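# Hang the bench pipette on its matching carousel slot

## Task

Pick up the hand pipette lying on the bench and hang it on the carousel in the slot labelled with that pipette's volume, which is printed on the top of its push button. The tip of the pipette's finger hook must sit behind the rail at the inner end of that slot. The carousel head can rotate. The pipette must stay hung there by itself: if it stays in place only because the robot is holding it at the end, the task is not done.

## Robot and tools

Robot: two arms, left_arm and right_arm, each with six joints and a two-finger gripper. Every row and every per-joint list in a result uses this joint order per arm: shoulder, elbow, wrist roll, wrist pitch, waist, wrist yaw. Then comes the gripper value. Use only this order.

Scene frame: all gripper poses share one frame. The origin is on the table top midway between the arms, +z is up, +x reaches out over the table, and left_arm is on the +y side. The arm names do not match left or right in the camera images. The reported hand positions (metres) and orientations (quaternion w,x,y,z) can be somewhat off, more so at long reach. A gripper's fingers point along its own +z axis and close along its y axis. The reported position is between the finger pads, about 1 cm short of the fingertips.

Row format: one flat list of 14 numbers, each in [-1, 1], covering both arms even if only one moves. Numbers 1-6 are left_arm joint offsets and number 7 is its opening. Numbers 8-13 are right_arm joint offsets and number 14 is its opening. The joint values are scaled offsets, not poses. A value of 1.0 equals 1.32 rad for the shoulder, 1.276 for the elbow, 2.022 for the wrist roll, 1.83 for the wrist pitch, 1.264 for the waist and 1.686 for the wrist yaw. The opening is absolute: +1 is fully open (0.094 m pad gap) and -1 is shut.

execute_actions(actions): a list of up to 15 actions. Each action is a table of up to 15 rows, one row per 1/30 s control step. If a table has fewer than 15 rows, its last row repeats until the 15 steps are used. Joint offsets in every row are measured from the joint angles at the start of that action, not from the previous row. For the first action of a call, the starting angles are the last ones reported. An empty list changes nothing and just returns the state and images.

Joint ranges in radians: waist -2.880 to 2.880, shoulder 0.000 to 3.142, elbow 0.000 to 3.019, wrist pitch -1.693 to 1.571, wrist yaw -1.571 to 1.571, wrist roll -2.094 to 2.094. The true end stops may differ from these by up to 0.019 rad either way. An action that would push a joint more than 0.019 rad past its range is rejected for both arms. If a call is malformed, or its first action fails this check, the whole call is rejected. Commands beyond a real end stop are clipped there, and the result then says "joint sent to its limit".

move(target, speed, blocking): target is one 14-number row. Its joint offsets are counted from the most recent reported Joint positions, and its openings are applied immediately. All joints travel so they finish together, taking 0.5 to 10 s, which usually gives a curved gripper path. speed (0.01 to 2 rad/s, default 0.5) caps the joint that has the farthest to go. Moves ignore obstacles and the other arm. Faster moves hit harder, and aiming past a contact presses harder. The result adds a "move:" line. It shows the ending (done, off_target, moving, held, fault), shows limits=held or limits=none, and names each arm's joint farthest from target. With blocking=false the call returns after 0.5 s while the arm keeps moving. Until a result shows that move has ended, further actions and moves are refused, so call wait or stop first.

wait(seconds): 0 to 10 s with the last commands held. It returns early if a running move ends. stop: brakes a running move to rest. This needs some distance, more at speed, and the fingers keep going. zoom_image(camera, region): region [x0, y0, x1, y1] in pixels, at most 504x504, from cam_high or cam_low (672x504) or cam_left_wrist or cam_right_wrist (616x616). finished_scene(scene): pass the number of the scene being ended. It cannot be undone, and the goal must already hold without the robot's help.

Motion limits: each joint's target is kept within a fixed lead of its measured angle: 0.264 rad waist, 0.32 shoulder, 0.276 elbow, 0.33 wrist pitch, 0.186 wrist yaw, 0.522 wrist roll. If a step would move the gripper more than 70 mm from its measured spot, the whole arm's targets are pulled back. Large moves therefore need several actions. A move left unfinished may not complete during a wait, so command the remainder. Very small commanded moves (a few mm) may not move the hand at all. With zero offsets an arm can slowly sag. To counter this, first send offsets back to the angles you want, then send zeros, and push further if a joint keeps falling short.

Result lines: the per-arm state line gives pose; Joint positions and Joint velocities give joints plus pad gap (m); Joint targets gives current drive aims; grip_measured is the opening on the command scale (each gripper may be off by about 1 mm); joint torques are raw, offset and noisy; action results list step readings, with HELD marking held-back steps; "joint command not followed" means a clearance check altered targets; FAULT, MOTOR HOT (from 85 °C) and OVER-TEMPERATURE FAULT (at 100 °C the arm lets go and drops) are warnings to heed.

Gripping: to hold, command an opening about 0.03 below grip_measured; a smaller gap grips lighter. Pad force is capped near 50-62 N, lower on very thin parts. Expect occasional brief tugs on held parts or nudges to loose ones.

Avoid: dropping or knocking anything off the table (this ends the scene), arms colliding or pressing on each other, fast impacts, and hard shoves into the carousel. Holding loads for long heats the motors. The simulation keeps running while you compose replies, holding the last command.

Each tool is called after ">>>" as name([rows], argument=value, ...), one row to a line, values as JSON.

## Session

>>> execute_actions(actions=[])

Scene clock: 0.00 s.
left_arm: end_effector_position=(+0.2366, +0.4617, +0.1604) grip_measured=+1.000 end_effector_quat_wxyz=(+0.117, +0.306, +0.899, +0.290) | right_arm: end_effector_position=(+0.2843, -0.1778, +0.3131) grip_measured=+1.000 end_effector_quat_wxyz=(+0.693, -0.255, +0.654, -0.163)
Joint names: [shoulder, elbow, wrist roll, wrist pitch, waist, wrist yaw]
Joint positions: left_arm=[ 0.706  0.534  0.959 -0.87   0.21  -0.373  0.094] | right_arm=[ 0.526  0.341 -0.625  0.211  1.194  1.025  0.094]
Joint velocities: left_arm=[-0.005  0.002  0.022 -0.007 -0.015  0.11   0.   ] | right_arm=[-0.005 -0.012  0.007  0.012 -0.015 -0.007  0.   ]
Joint torques (N m, as the arm reports them, + toward a larger angle): no reading
Joint targets: left_arm=[0.706 0.564 0.959 -0.866 0.210 -0.373] | right_arm=[0.526 0.367 -0.625 0.215 1.194 1.025]

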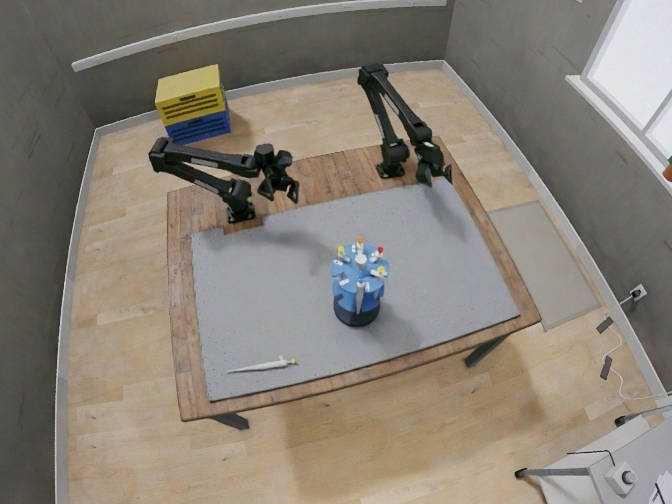

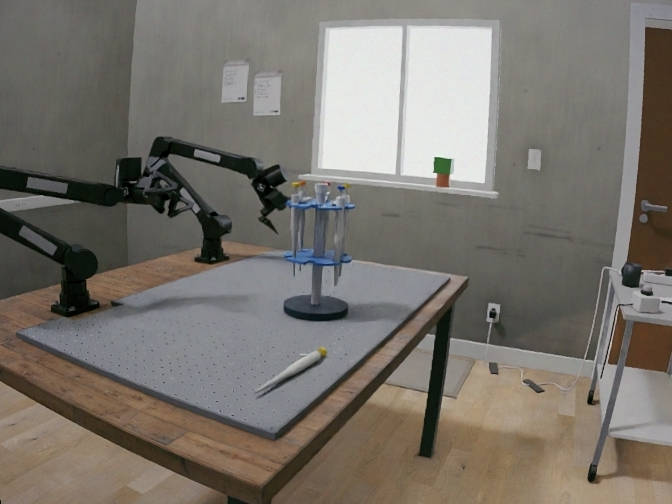

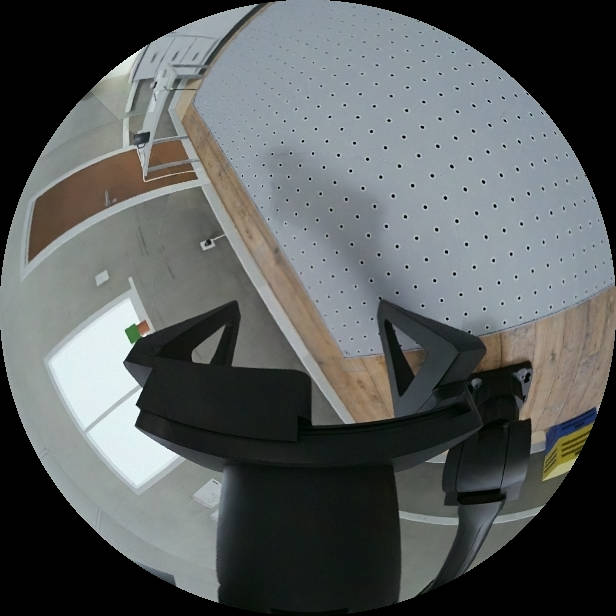

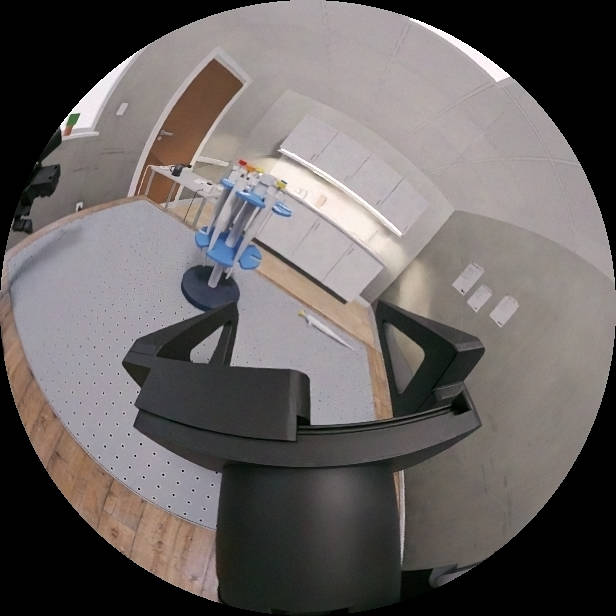

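>>> zoom_image(camera="cam_high", region=[310, 220, 410, 330])

>>> zoom_image(camera="cam_low", region=[240, 170, 400, 330])

>>> zoom_image(camera="cam_high", region=[210, 335, 320, 395])

>>> zoom_image(camera="cam_low", region=[240, 330, 350, 410])

Region (310, 220, 410, 330) of cam_high's 672x504 image, scaled by 4.582, with more detail than that image has; it fills the left 458 columns of this view, and the rest is white.

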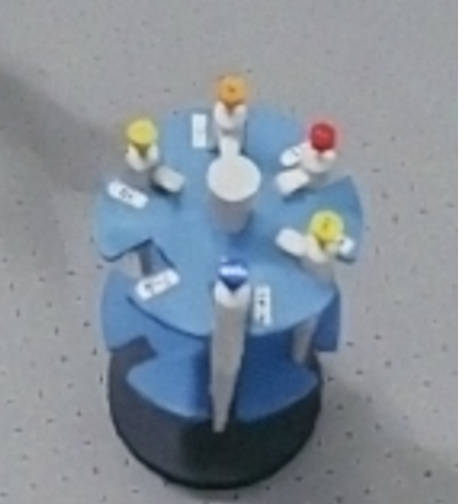

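Region (240, 170, 400, 330) of cam_low's 672x504 image, scaled by 3.150, with more detail than that image has.

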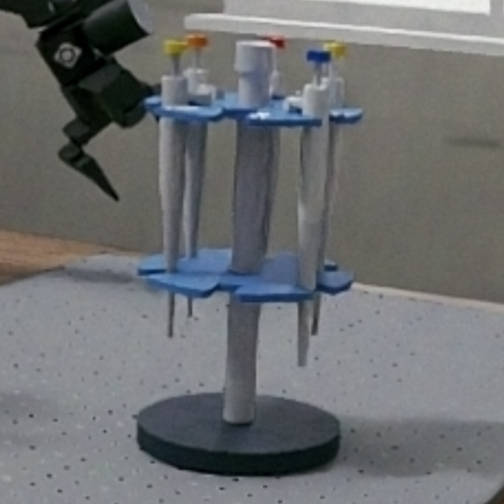

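Region (210, 335, 320, 395) of cam_high's 672x504 image, scaled by 4.582, with more detail than that image has; it fills the top 275 rows of this view, and the rest is white.

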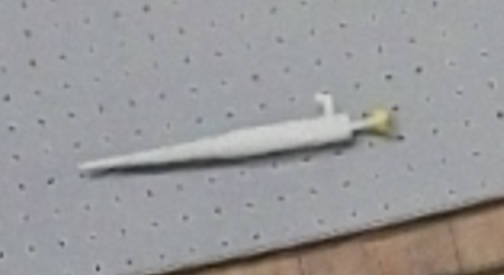

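Region (240, 330, 350, 410) of cam_low's 672x504 image, scaled by 4.582, with more detail than that image has; it fills the top 367 rows of this view, and the rest is white.

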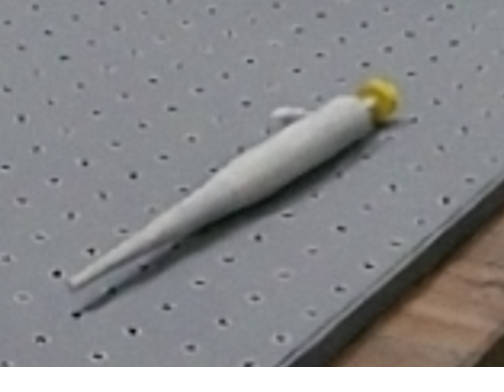

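>>> move(target=[0,0.02,0,0,0,0,1, 0.814,0.752,0.309,-0.809,-0.945,-0.608,1], speed=1.0)

Scene clock: 62.07 s.
left_arm: end_effector_position=(+0.2366, +0.4617, +0.1604) grip_measured=+1.000 end_effector_quat_wxyz=(+0.117, +0.306, +0.899, +0.290) | right_arm: end_effector_position=(+0.4933, -0.3814, +0.1285) grip_measured=+1.000 end_effector_quat_wxyz=(-0.023, +0.013, +1.000, -0.000)
Joint names: [shoulder, elbow, wrist roll, wrist pitch, waist, wrist yaw]
Joint positions: left_arm=[ 0.706  0.534  0.959 -0.87   0.21  -0.373  0.094] | right_arm=[ 1.606  1.251 -0.008 -1.262 -0.006  0.002  0.094]
Joint velocities: left_arm=[ 0.005 -0.017  0.037  0.002 -0.015  0.066  0.   ] | right_arm=[-0.005 -0.012  0.022 -0.017  0.005  0.022  0.   ]
Joint torques (N m, as the arm reports them, + toward a larger angle): left_arm=[-2.04  9.47 -0.05  1.51 -1.21 -0.14] | right_arm=[-12.56  14.1    0.05   0.35   0.42  -0.22]
Joint targets: left_arm=[0.706 0.560 0.959 -0.870 0.210 -0.373] | right_arm=[1.601 1.300 -0.000 -1.270 -0.000 -0.000]
move: off_target (left_arm, right_arm); limits=none; left_arm: farthest joint: the elbow, 0.025 radians from its target (0.025 radians at the start); right_arm: farthest joint: the elbow, 0.049 radians from its target (0.960 radians at the start)

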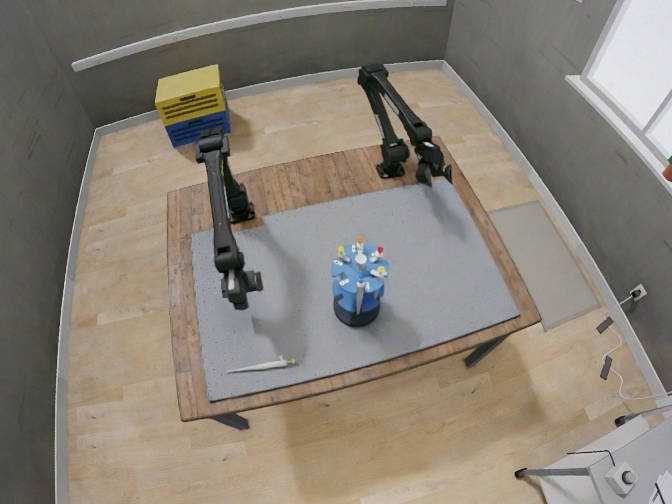

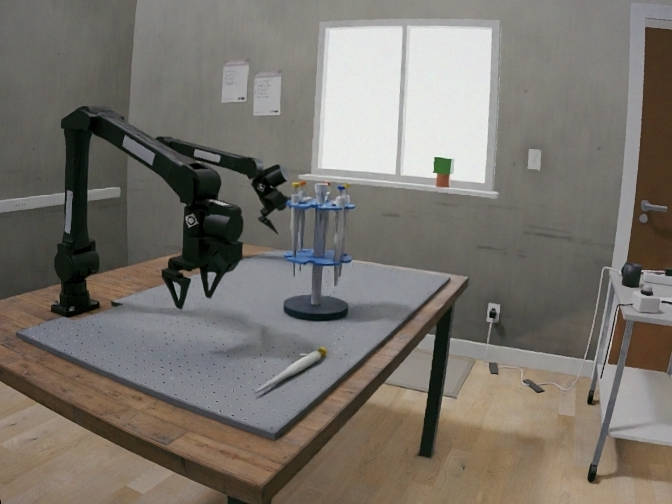

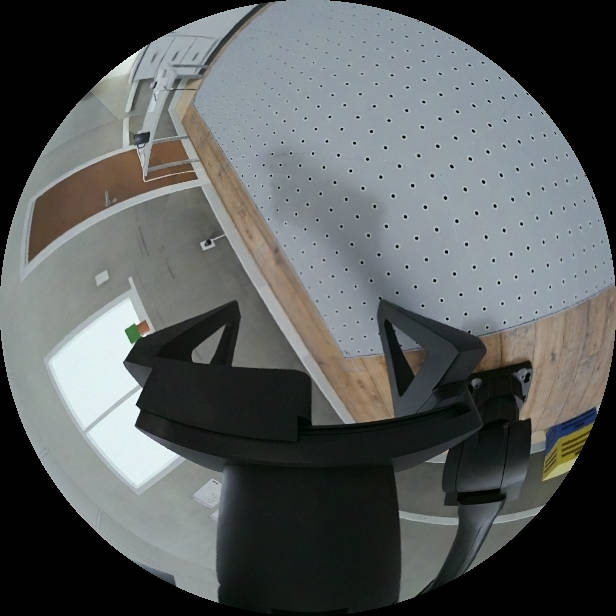

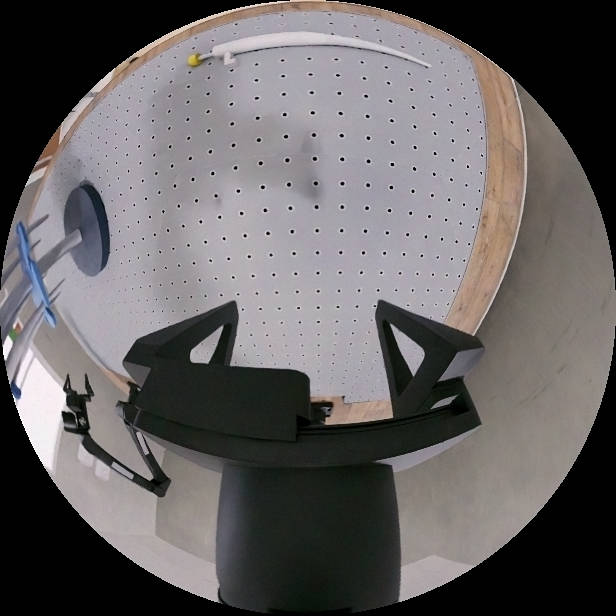

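>>> move(target=[0,0.02,0,0,0,0,1, 0,0.038,0,0.4,0.35,0,1], speed=1.0)

Scene clock: 137.53 s.
left_arm: end_effector_position=(+0.2366, +0.4617, +0.1604) grip_measured=+1.000 end_effector_quat_wxyz=(+0.117, +0.306, +0.899, +0.290) | right_arm: end_effector_position=(+0.6121, -0.1380, +0.1820) grip_measured=+1.000 end_effector_quat_wxyz=(+0.322, -0.183, +0.927, +0.054)
Joint names: [shoulder, elbow, wrist roll, wrist pitch, waist, wrist yaw]
Joint positions: left_arm=[ 0.706  0.534  0.959 -0.87   0.21  -0.373  0.094] | right_arm=[ 1.602  1.251 -0.01  -0.554  0.414  0.015  0.094]
Joint velocities: left_arm=[ 0.015  0.002 -0.051 -0.002  0.015 -0.095  0.   ] | right_arm=[ 0.005 -0.012  0.022  0.007 -0.005 -0.051  0.   ]
Joint torques (N m, as the arm reports them, + toward a larger angle): left_arm=[-1.96  9.47 -0.05  1.52 -1.23 -0.14] | right_arm=[-12.77  15.34  -0.01   3.03   1.96  -0.65]
Joint targets: left_arm=[0.706 0.560 0.959 -0.870 0.210 -0.373] | right_arm=[1.605 1.300 -0.008 -0.530 0.436 0.001]
move: off_target (left_arm, right_arm); limits=none; left_arm: farthest joint: the elbow, 0.025 radians from its target (0.025 radians at the start); right_arm: farthest joint: the elbow, 0.048 radians from its target (0.048 radians at the start)

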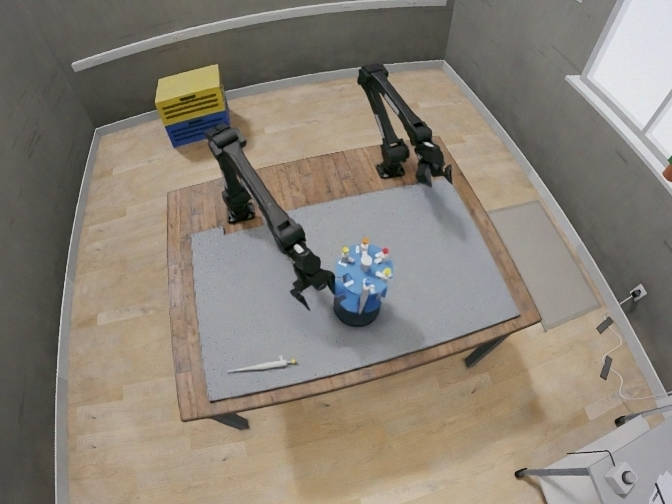

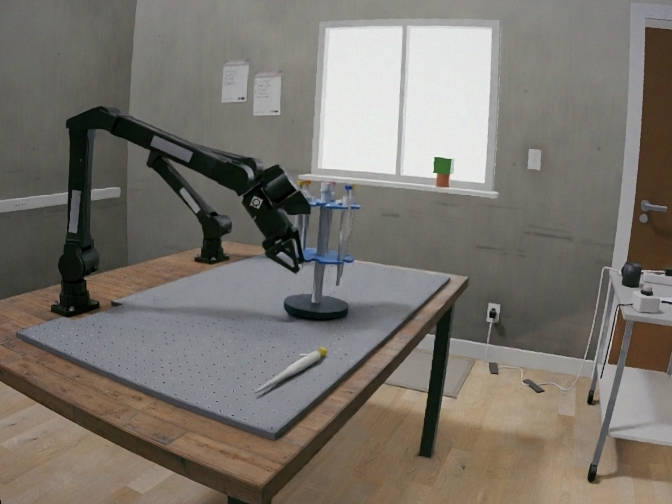

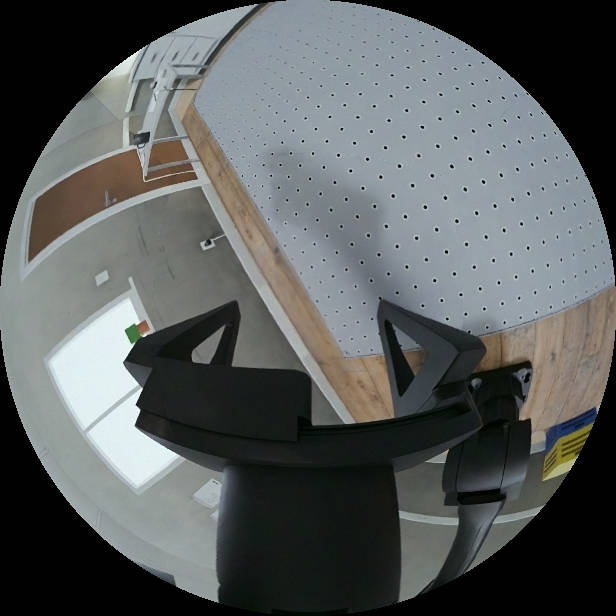

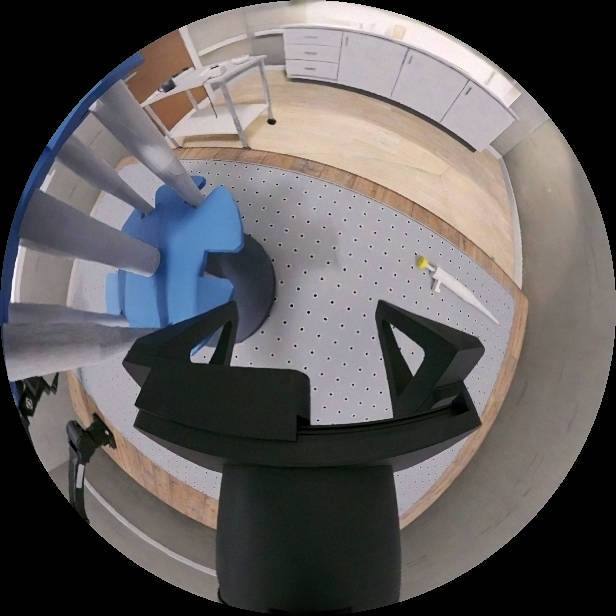

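>>> move(target=[0,0.02,0,0,0,0,1, 0,0.038,0,0.013,-0.25,0,1], speed=0.5)

>>> zoom_image(camera="cam_high", region=[310, 220, 410, 330])

Scene clock: 145.90 s.
left_arm: end_effector_position=(+0.2366, +0.4617, +0.1604) grip_measured=+1.000 end_effector_quat_wxyz=(+0.117, +0.306, +0.899, +0.290) | right_arm: end_effector_position=(+0.6569, -0.3298, +0.1835) grip_measured=+1.000 end_effector_quat_wxyz=(+0.332, -0.032, +0.943, +0.001)
Joint names: [shoulder, elbow, wrist roll, wrist pitch, waist, wrist yaw]
Joint positions: left_arm=[ 0.706  0.534  0.959 -0.87   0.21  -0.373  0.094] | right_arm=[ 1.602  1.251 -0.01  -0.544  0.091  0.016  0.094]
Joint velocities: left_arm=[ 0.005  0.002 -0.037  0.002 -0.015  0.022  0.   ] | right_arm=[ 0.005 -0.007  0.051 -0.007 -0.015 -0.022  0.   ]
Joint torques (N m, as the arm reports them, + toward a larger angle): left_arm=[-2.02  9.48 -0.04  1.53 -1.24 -0.14] | right_arm=[-13.43  15.34  -0.03   2.58   0.45  -0.16]
Joint targets: left_arm=[0.706 0.560 0.959 -0.870 0.210 -0.373] | right_arm=[1.602 1.300 -0.010 -0.530 0.098 0.016]
move: off_target (left_arm, right_arm); limits=none; left_arm: farthest joint: the elbow, 0.025 radians from its target (0.025 radians at the start); right_arm: farthest joint: the elbow, 0.048 radians from its target (0.048 radians at the start)

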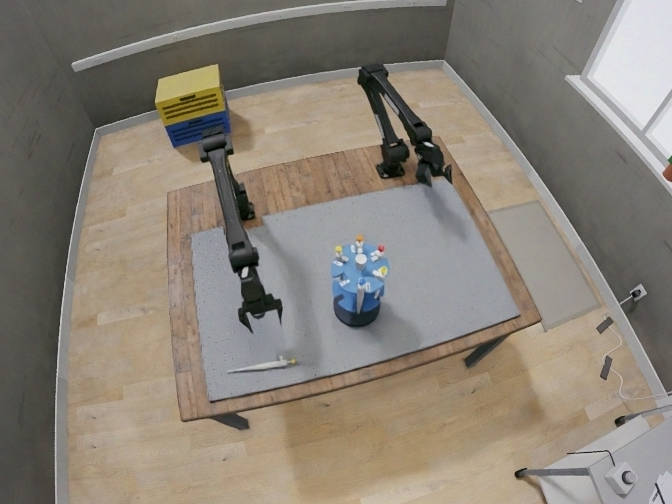

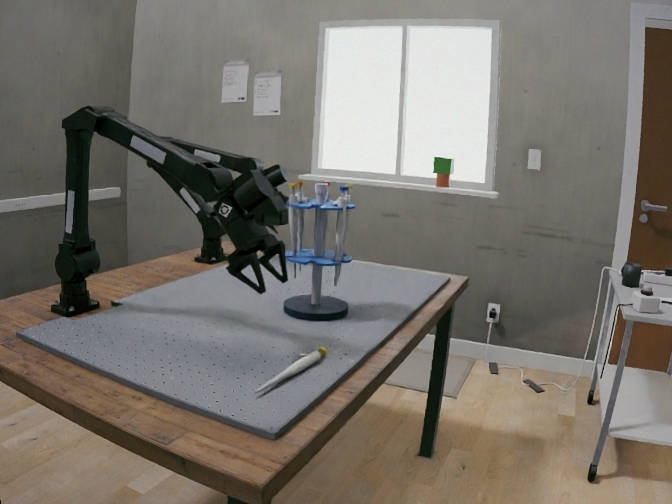

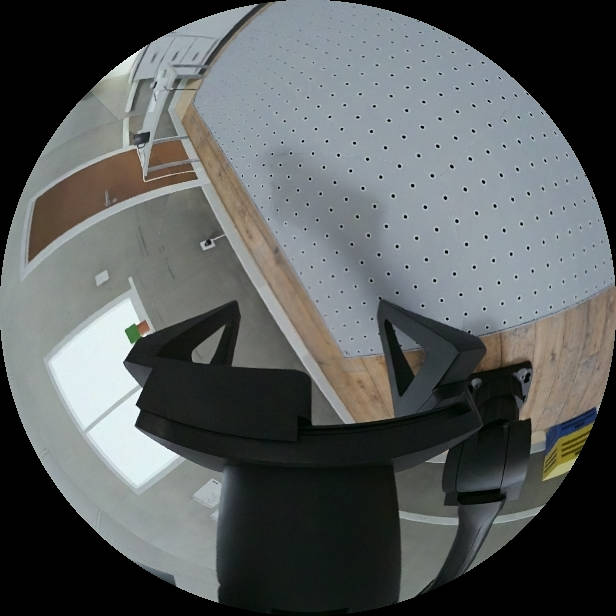

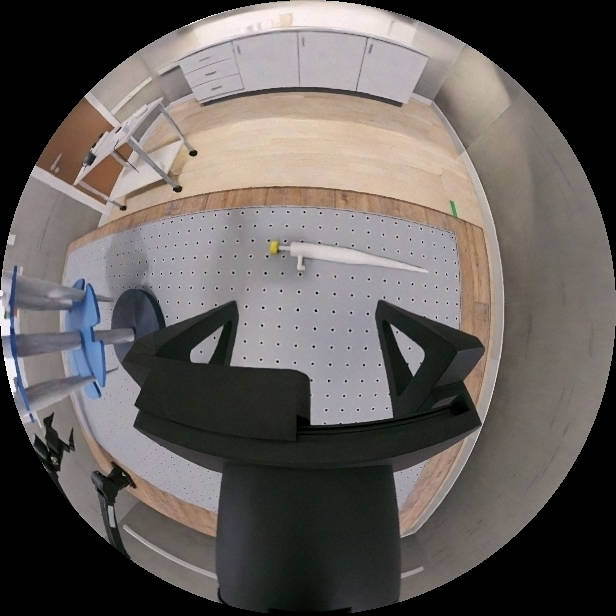

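Region (310, 220, 410, 330) of cam_high's 672x504 image, scaled by 4.582, with more detail than that image has; it fills the left 458 columns of this view, and the rest is white.

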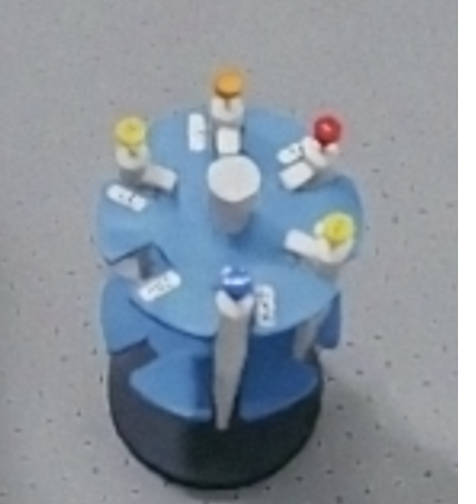

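>>> move(target=[0,0.02,0,0,0,0,1, 0,0.35,0,0.008,-0.05,-0.01,1], speed=0.6)

>>> move(target=[0,0.02,0,0,0,0,1, 0.25,0.04,0,-0.25,0,0,1], speed=0.6)

Scene clock: 186.27 s.
left_arm: end_effector_position=(+0.2366, +0.4617, +0.1604) grip_measured=+1.000 end_effector_quat_wxyz=(+0.117, +0.306, +0.899, +0.290) | right_arm: end_effector_position=(+0.7430, -0.3629, +0.4137) grip_measured=+1.000 end_effector_quat_wxyz=(+0.517, -0.006, +0.856, -0.002)
Joint names: [shoulder, elbow, wrist roll, wrist pitch, waist, wrist yaw]
Joint positions: left_arm=[ 0.706  0.534  0.959 -0.87   0.21  -0.373  0.094] | right_arm=[ 1.598  1.653 -0.01  -0.538  0.033  0.001  0.094]
Joint velocities: left_arm=[-0.005  0.002 -0.007 -0.007 -0.005 -0.037  0.   ] | right_arm=[ 0.005  0.012  0.022 -0.027 -0.005 -0.066  0.   ]
Joint torques (N m, as the arm reports them, + toward a larger angle): left_arm=[-2.05  9.47 -0.05  1.53 -1.25 -0.14] | right_arm=[-13.85  15.99  -0.02   2.8   -0.21  -0.22]
Joint targets: left_arm=[0.706 0.560 0.959 -0.870 0.210 -0.373] | right_arm=[1.602 1.698 -0.010 -0.529 0.028 -0.001]
move: off_target (left_arm, right_arm); limits=none; left_arm: farthest joint: the elbow, 0.025 radians from its target (0.025 radians at the start); right_arm: farthest joint: the elbow, 0.045 radians from its target (0.446 radians at the start)

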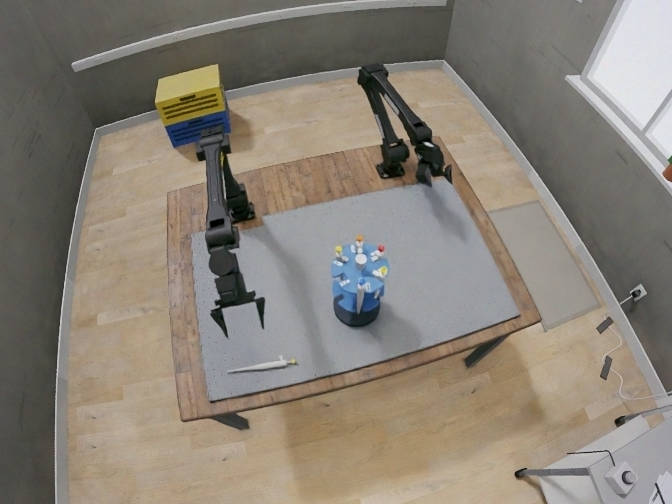

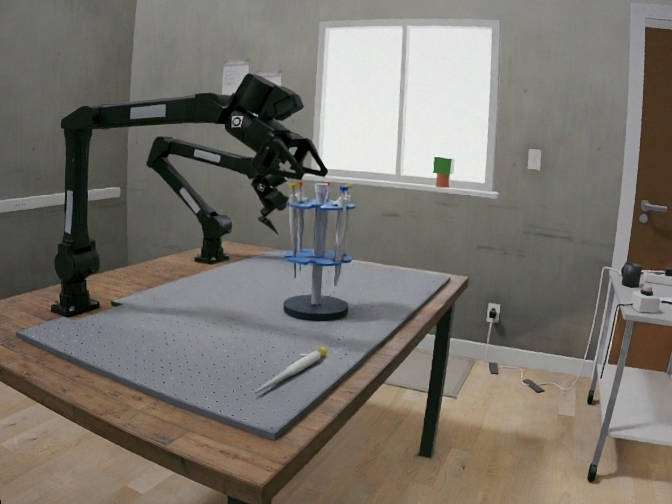

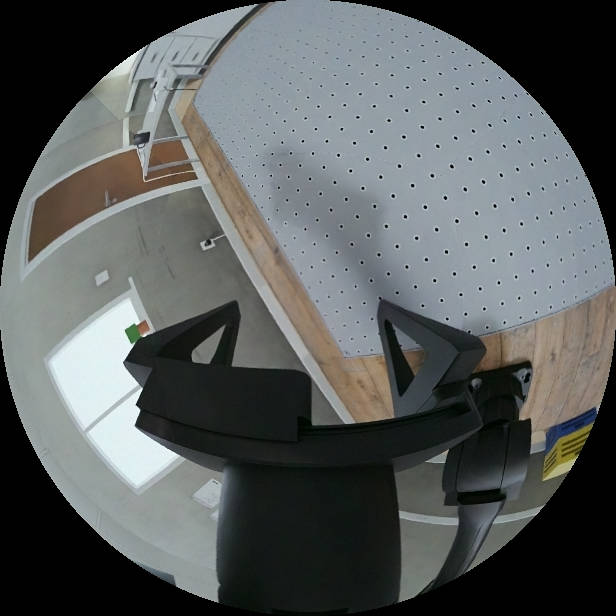

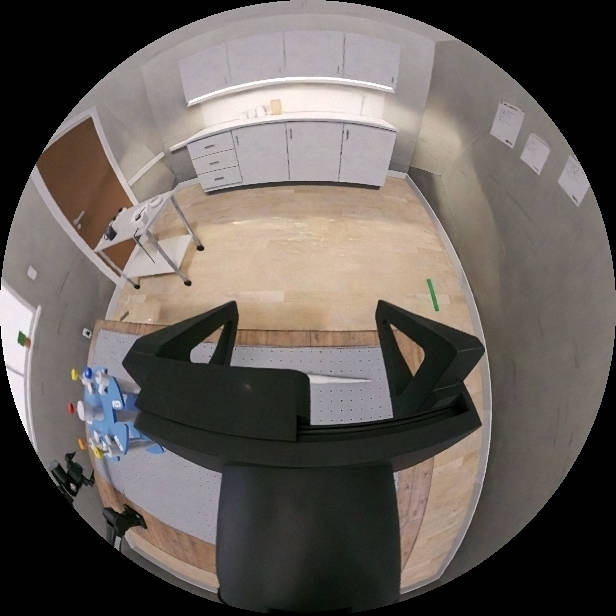

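Scene clock: 187.50 s.
left_arm: end_effector_position=(+0.2366, +0.4617, +0.1604) grip_measured=+1.000 end_effector_quat_wxyz=(+0.117, +0.306, +0.899, +0.290) | right_arm: end_effector_position=(+0.7036, -0.3631, +0.1192) grip_measured=+1.000 end_effector_quat_wxyz=(+0.150, -0.007, +0.989, -0.001)
Joint names: [shoulder, elbow, wrist roll, wrist pitch, waist, wrist yaw]
Joint positions: left_arm=[ 0.706  0.534  0.959 -0.87   0.21  -0.373  0.094] | right_arm=[ 1.935  1.654 -0.01  -0.99   0.033  0.001  0.094]
Joint velocities: left_arm=[-0.005 -0.007 -0.051  0.017 -0.005 -0.022  0.   ] | right_arm=[-0.015  0.007 -0.037 -0.022 -0.005  0.022  0.   ]
Joint torques (N m, as the arm reports them, + toward a larger angle): left_arm=[-2.03  9.48 -0.05  1.54 -1.2  -0.14] | right_arm=[-18.36  15.15  -0.02   1.1   -0.03  -0.15]
Joint targets: left_arm=[0.706 0.560 0.959 -0.870 0.210 -0.373] | right_arm=[1.928 1.704 -0.010 -0.995 0.033 0.001]
move: off_target (left_arm, right_arm); limits=none; left_arm: farthest joint: the elbow, 0.025 radians from its target (0.025 radians at the start); right_arm: farthest joint: the elbow, 0.050 radians from its target (0.051 radians at the start)

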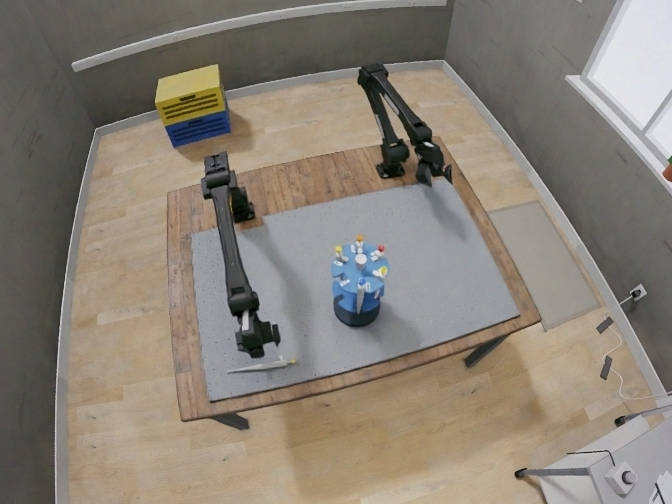

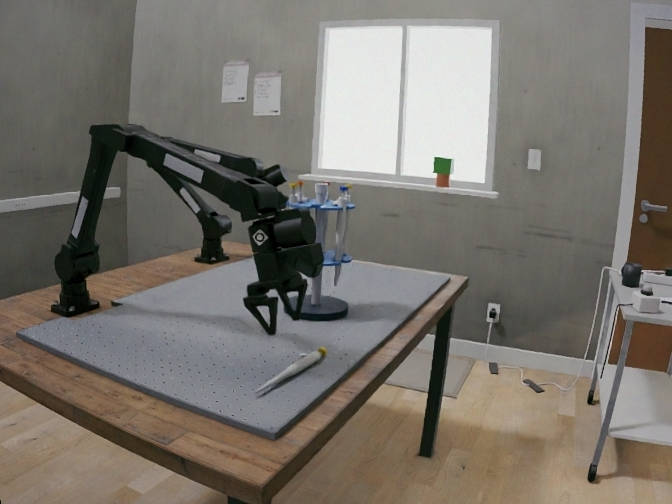

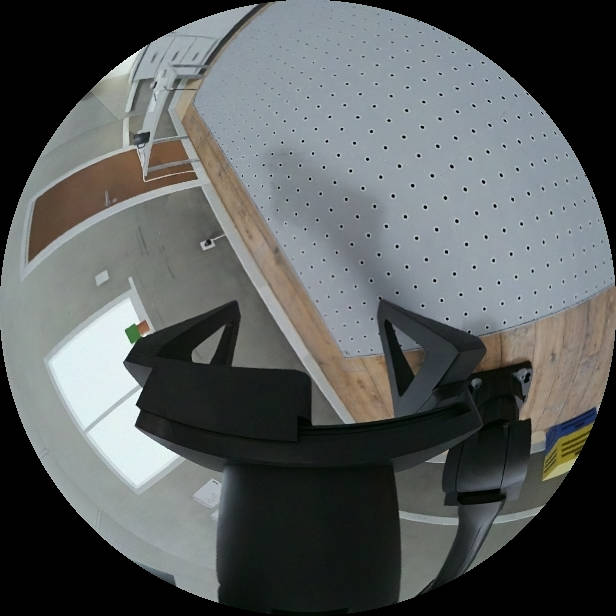

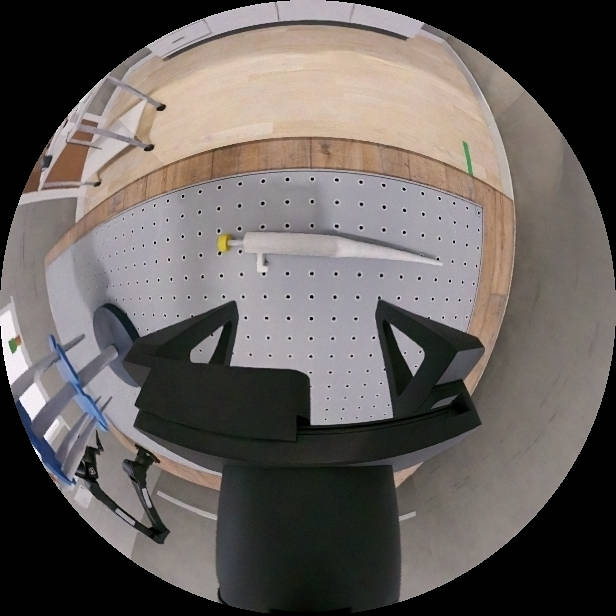

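>>> move(target=[0,0.02,0,0,0,0,1, 0.289,0.514,-0.727,-0.214,0,0,0.3], speed=0.9)

Scene clock: 274.13 s.
left_arm: end_effector_position=(+0.2366, +0.4617, +0.1604) grip_measured=+1.000 end_effector_quat_wxyz=(+0.117, +0.306, +0.899, +0.290) | right_arm: end_effector_position=(+0.7869, -0.3627, +0.1055) grip_measured=+0.302 end_effector_quat_wxyz=(-0.055, +0.671, -0.738, +0.050)
Joint names: [shoulder, elbow, wrist roll, wrist pitch, waist, wrist yaw]
Joint positions: left_arm=[ 0.706  0.534  0.959 -0.87   0.21  -0.373  0.094] | right_arm=[ 2.302  2.254 -1.472 -1.374  0.033  0.001  0.061]
Joint velocities: left_arm=[ 0.005 -0.002 -0.022  0.017 -0.005  0.051  0.   ] | right_arm=[-0.005 -0.002  0.037 -0.017 -0.005 -0.037 -0.   ]
Joint torques (N m, as the arm reports them, + toward a larger angle): left_arm=[-2.03  9.49 -0.05  1.53 -1.21 -0.14] | right_arm=[-20.98  15.78  -0.1    0.7    0.04  -0.24]
Joint targets: left_arm=[0.706 0.560 0.959 -0.870 0.210 -0.373] | right_arm=[2.317 2.310 -1.480 -1.381 0.033 0.001]
move: off_target (left_arm, right_arm); limits=none; left_arm: farthest joint: the elbow, 0.025 radians from its target (0.025 radians at the start); right_arm: farthest joint: the elbow, 0.056 radians from its target (0.656 radians at the start)

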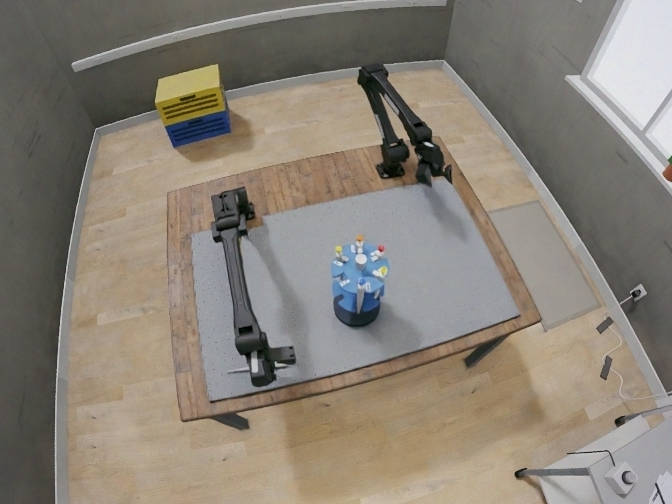

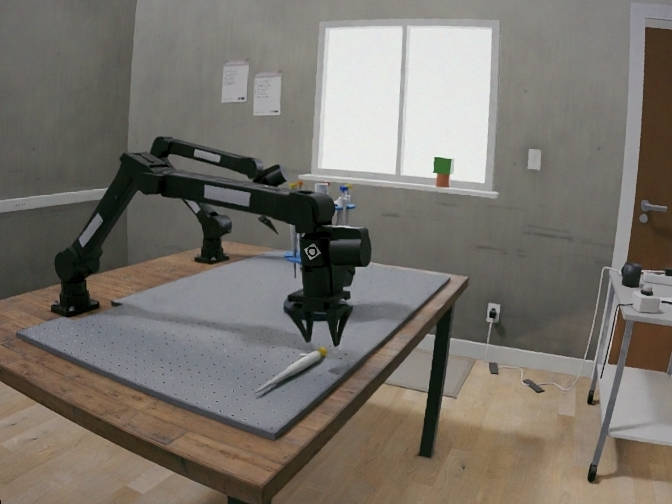

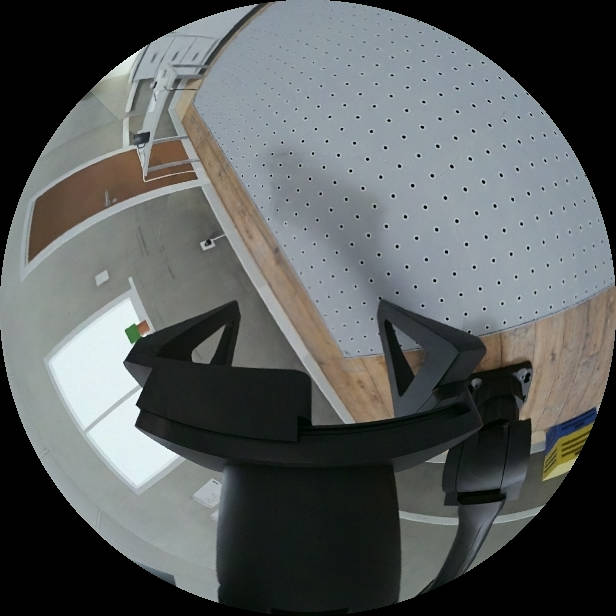

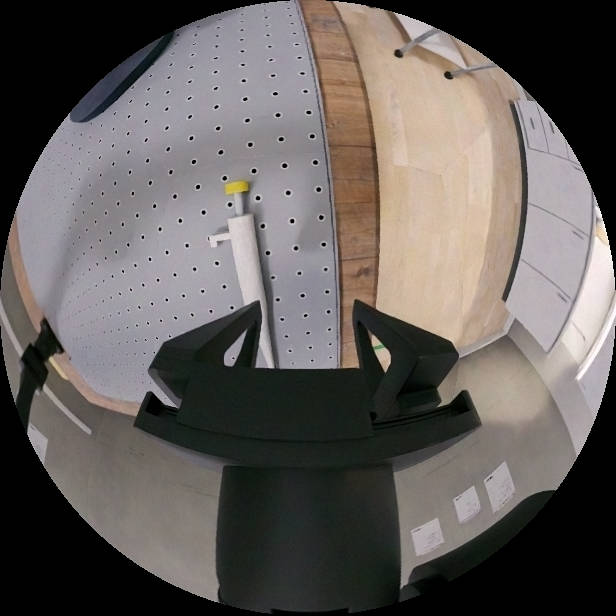

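>>> move(target=[0,0.02,0,0,0,0,1, -0.036,-0.125,-0.045,0.064,0,0,0.3], speed=0.3)

Scene clock: 296.50 s.
left_arm: end_effector_position=(+0.2366, +0.4617, +0.1604) grip_measured=+1.000 end_effector_quat_wxyz=(+0.117, +0.306, +0.899, +0.290) | right_arm: end_effector_position=(+0.7705, -0.3628, +0.0685) grip_measured=+0.302 end_effector_quat_wxyz=(-0.048, +0.701, -0.710, +0.048)
Joint names: [shoulder, elbow, wrist roll, wrist pitch, waist, wrist yaw]
Joint positions: left_arm=[ 0.706  0.534  0.959 -0.87   0.21  -0.373  0.094] | right_arm=[ 2.269  2.099 -1.554 -1.266  0.033  0.001  0.061]
Joint velocities: left_arm=[ 0.005 -0.002  0.037  0.002  0.005 -0.022  0.   ] | right_arm=[ 0.005  0.002  0.007 -0.007 -0.015 -0.007 -0.001]
Joint torques (N m, as the arm reports them, + toward a larger angle): left_arm=[-1.98  9.47 -0.05  1.54 -1.18 -0.14] | right_arm=[-22.6    9.64  -0.09   1.4    0.07  -0.22]
Joint targets: left_arm=[0.706 0.560 0.959 -0.870 0.210 -0.373] | right_arm=[2.255 2.094 -1.563 -1.257 0.033 0.001]
move: off_target (left_arm); limits=none; left_arm: farthest joint: the elbow, 0.025 radians from its target (0.025 radians at the start); right_arm: farthest joint: the shoulder, 0.015 radians from its target (0.048 radians at the start)

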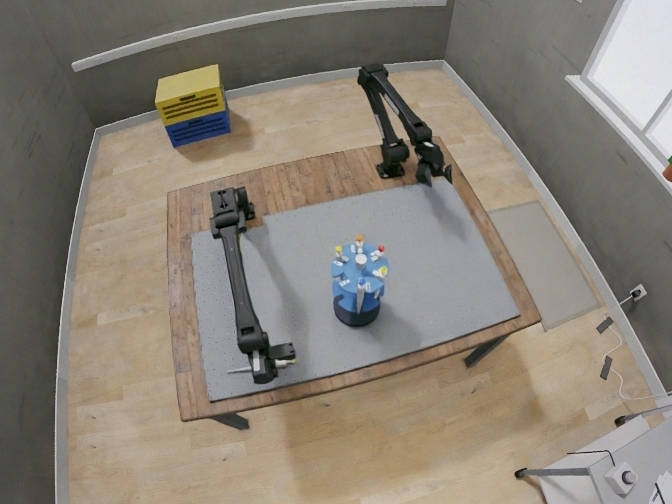

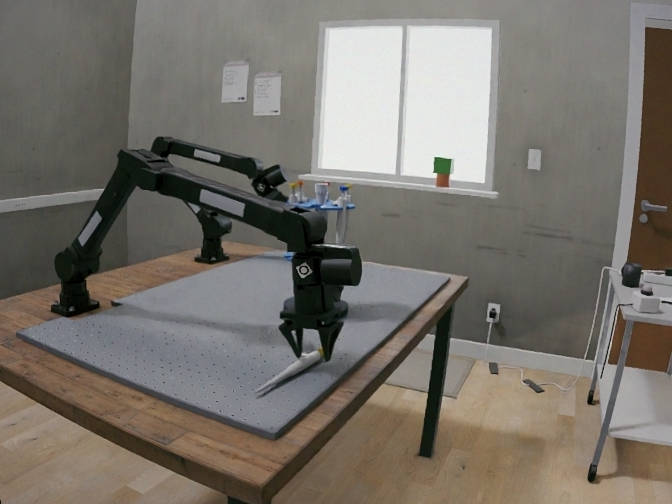

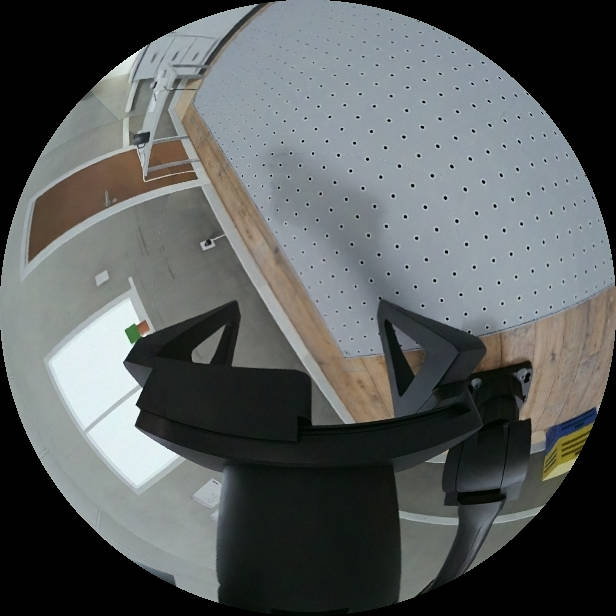

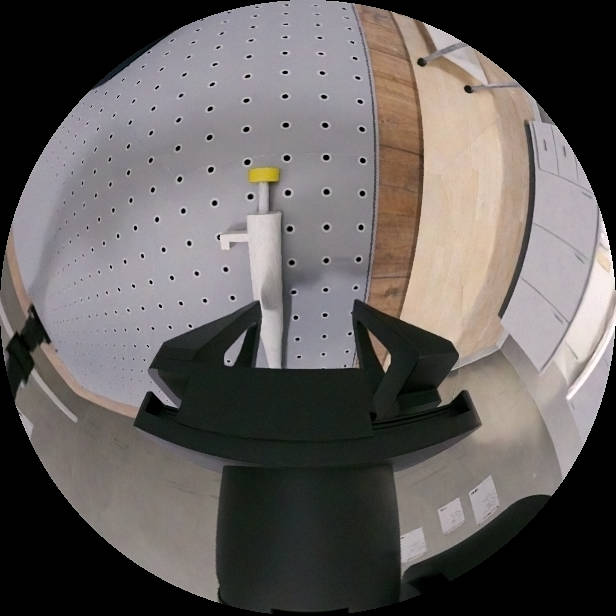

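>>> move(target=[0,0.02,0,0,0,0,1, -0.022,-0.076,0.01,0.025,0,0,0.3], speed=0.2)

Scene clock: 308.97 s.
left_arm: end_effector_position=(+0.2366, +0.4617, +0.1604) grip_measured=+1.000 end_effector_quat_wxyz=(+0.117, +0.306, +0.899, +0.290) | right_arm: end_effector_position=(+0.7520, -0.3628, +0.0452) grip_measured=+0.302 end_effector_quat_wxyz=(-0.035, +0.698, -0.715, +0.035)
Joint names: [shoulder, elbow, wrist roll, wrist pitch, waist, wrist yaw]
Joint positions: left_arm=[ 0.706  0.534  0.959 -0.87   0.21  -0.373  0.094] | right_arm=[ 2.253  2.01  -1.543 -1.229  0.033  0.001  0.061]
Joint velocities: left_arm=[-0.005  0.012  0.081  0.002 -0.005 -0.022  0.   ] | right_arm=[-0.005 -0.007  0.066 -0.007  0.005 -0.037 -0.001]
Joint torques (N m, as the arm reports them, + toward a larger angle): left_arm=[-1.97  9.49 -0.05  1.54 -1.2  -0.14] | right_arm=[-22.05   9.15   0.03   1.3   -0.09  -0.23]
Joint targets: left_arm=[0.706 0.560 0.959 -0.870 0.210 -0.373] | right_arm=[2.240 2.002 -1.534 -1.220 0.033 0.001]
move: off_target (left_arm); limits=none; left_arm: farthest joint: the elbow, 0.025 radians from its target (0.025 radians at the start); right_arm: farthest joint: the shoulder, 0.013 radians from its target (0.029 radians at the start)

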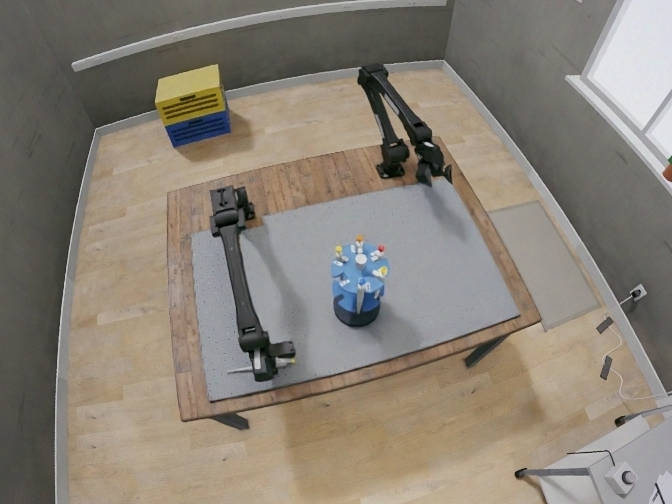

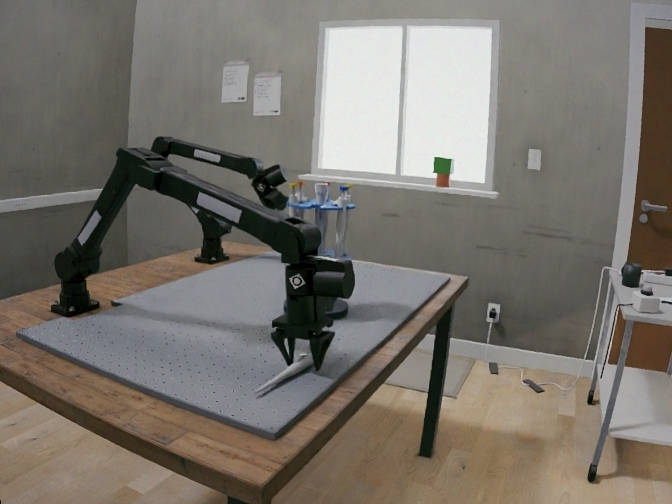

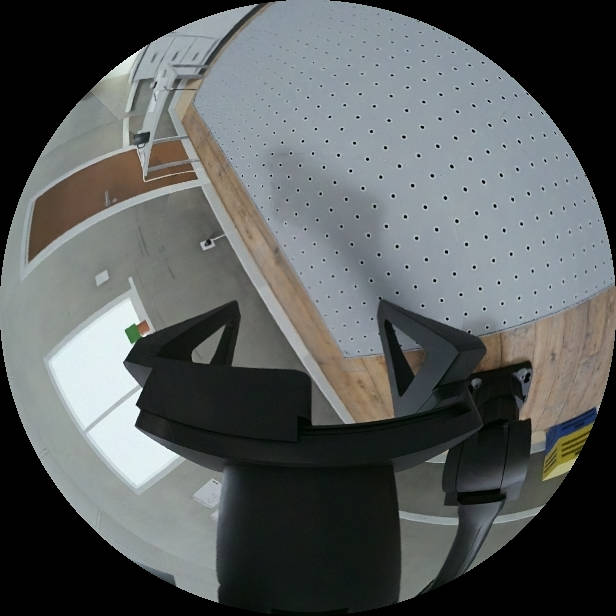

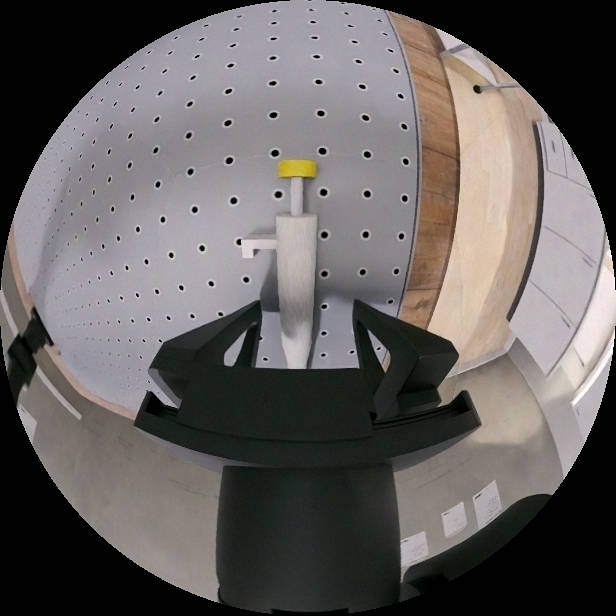

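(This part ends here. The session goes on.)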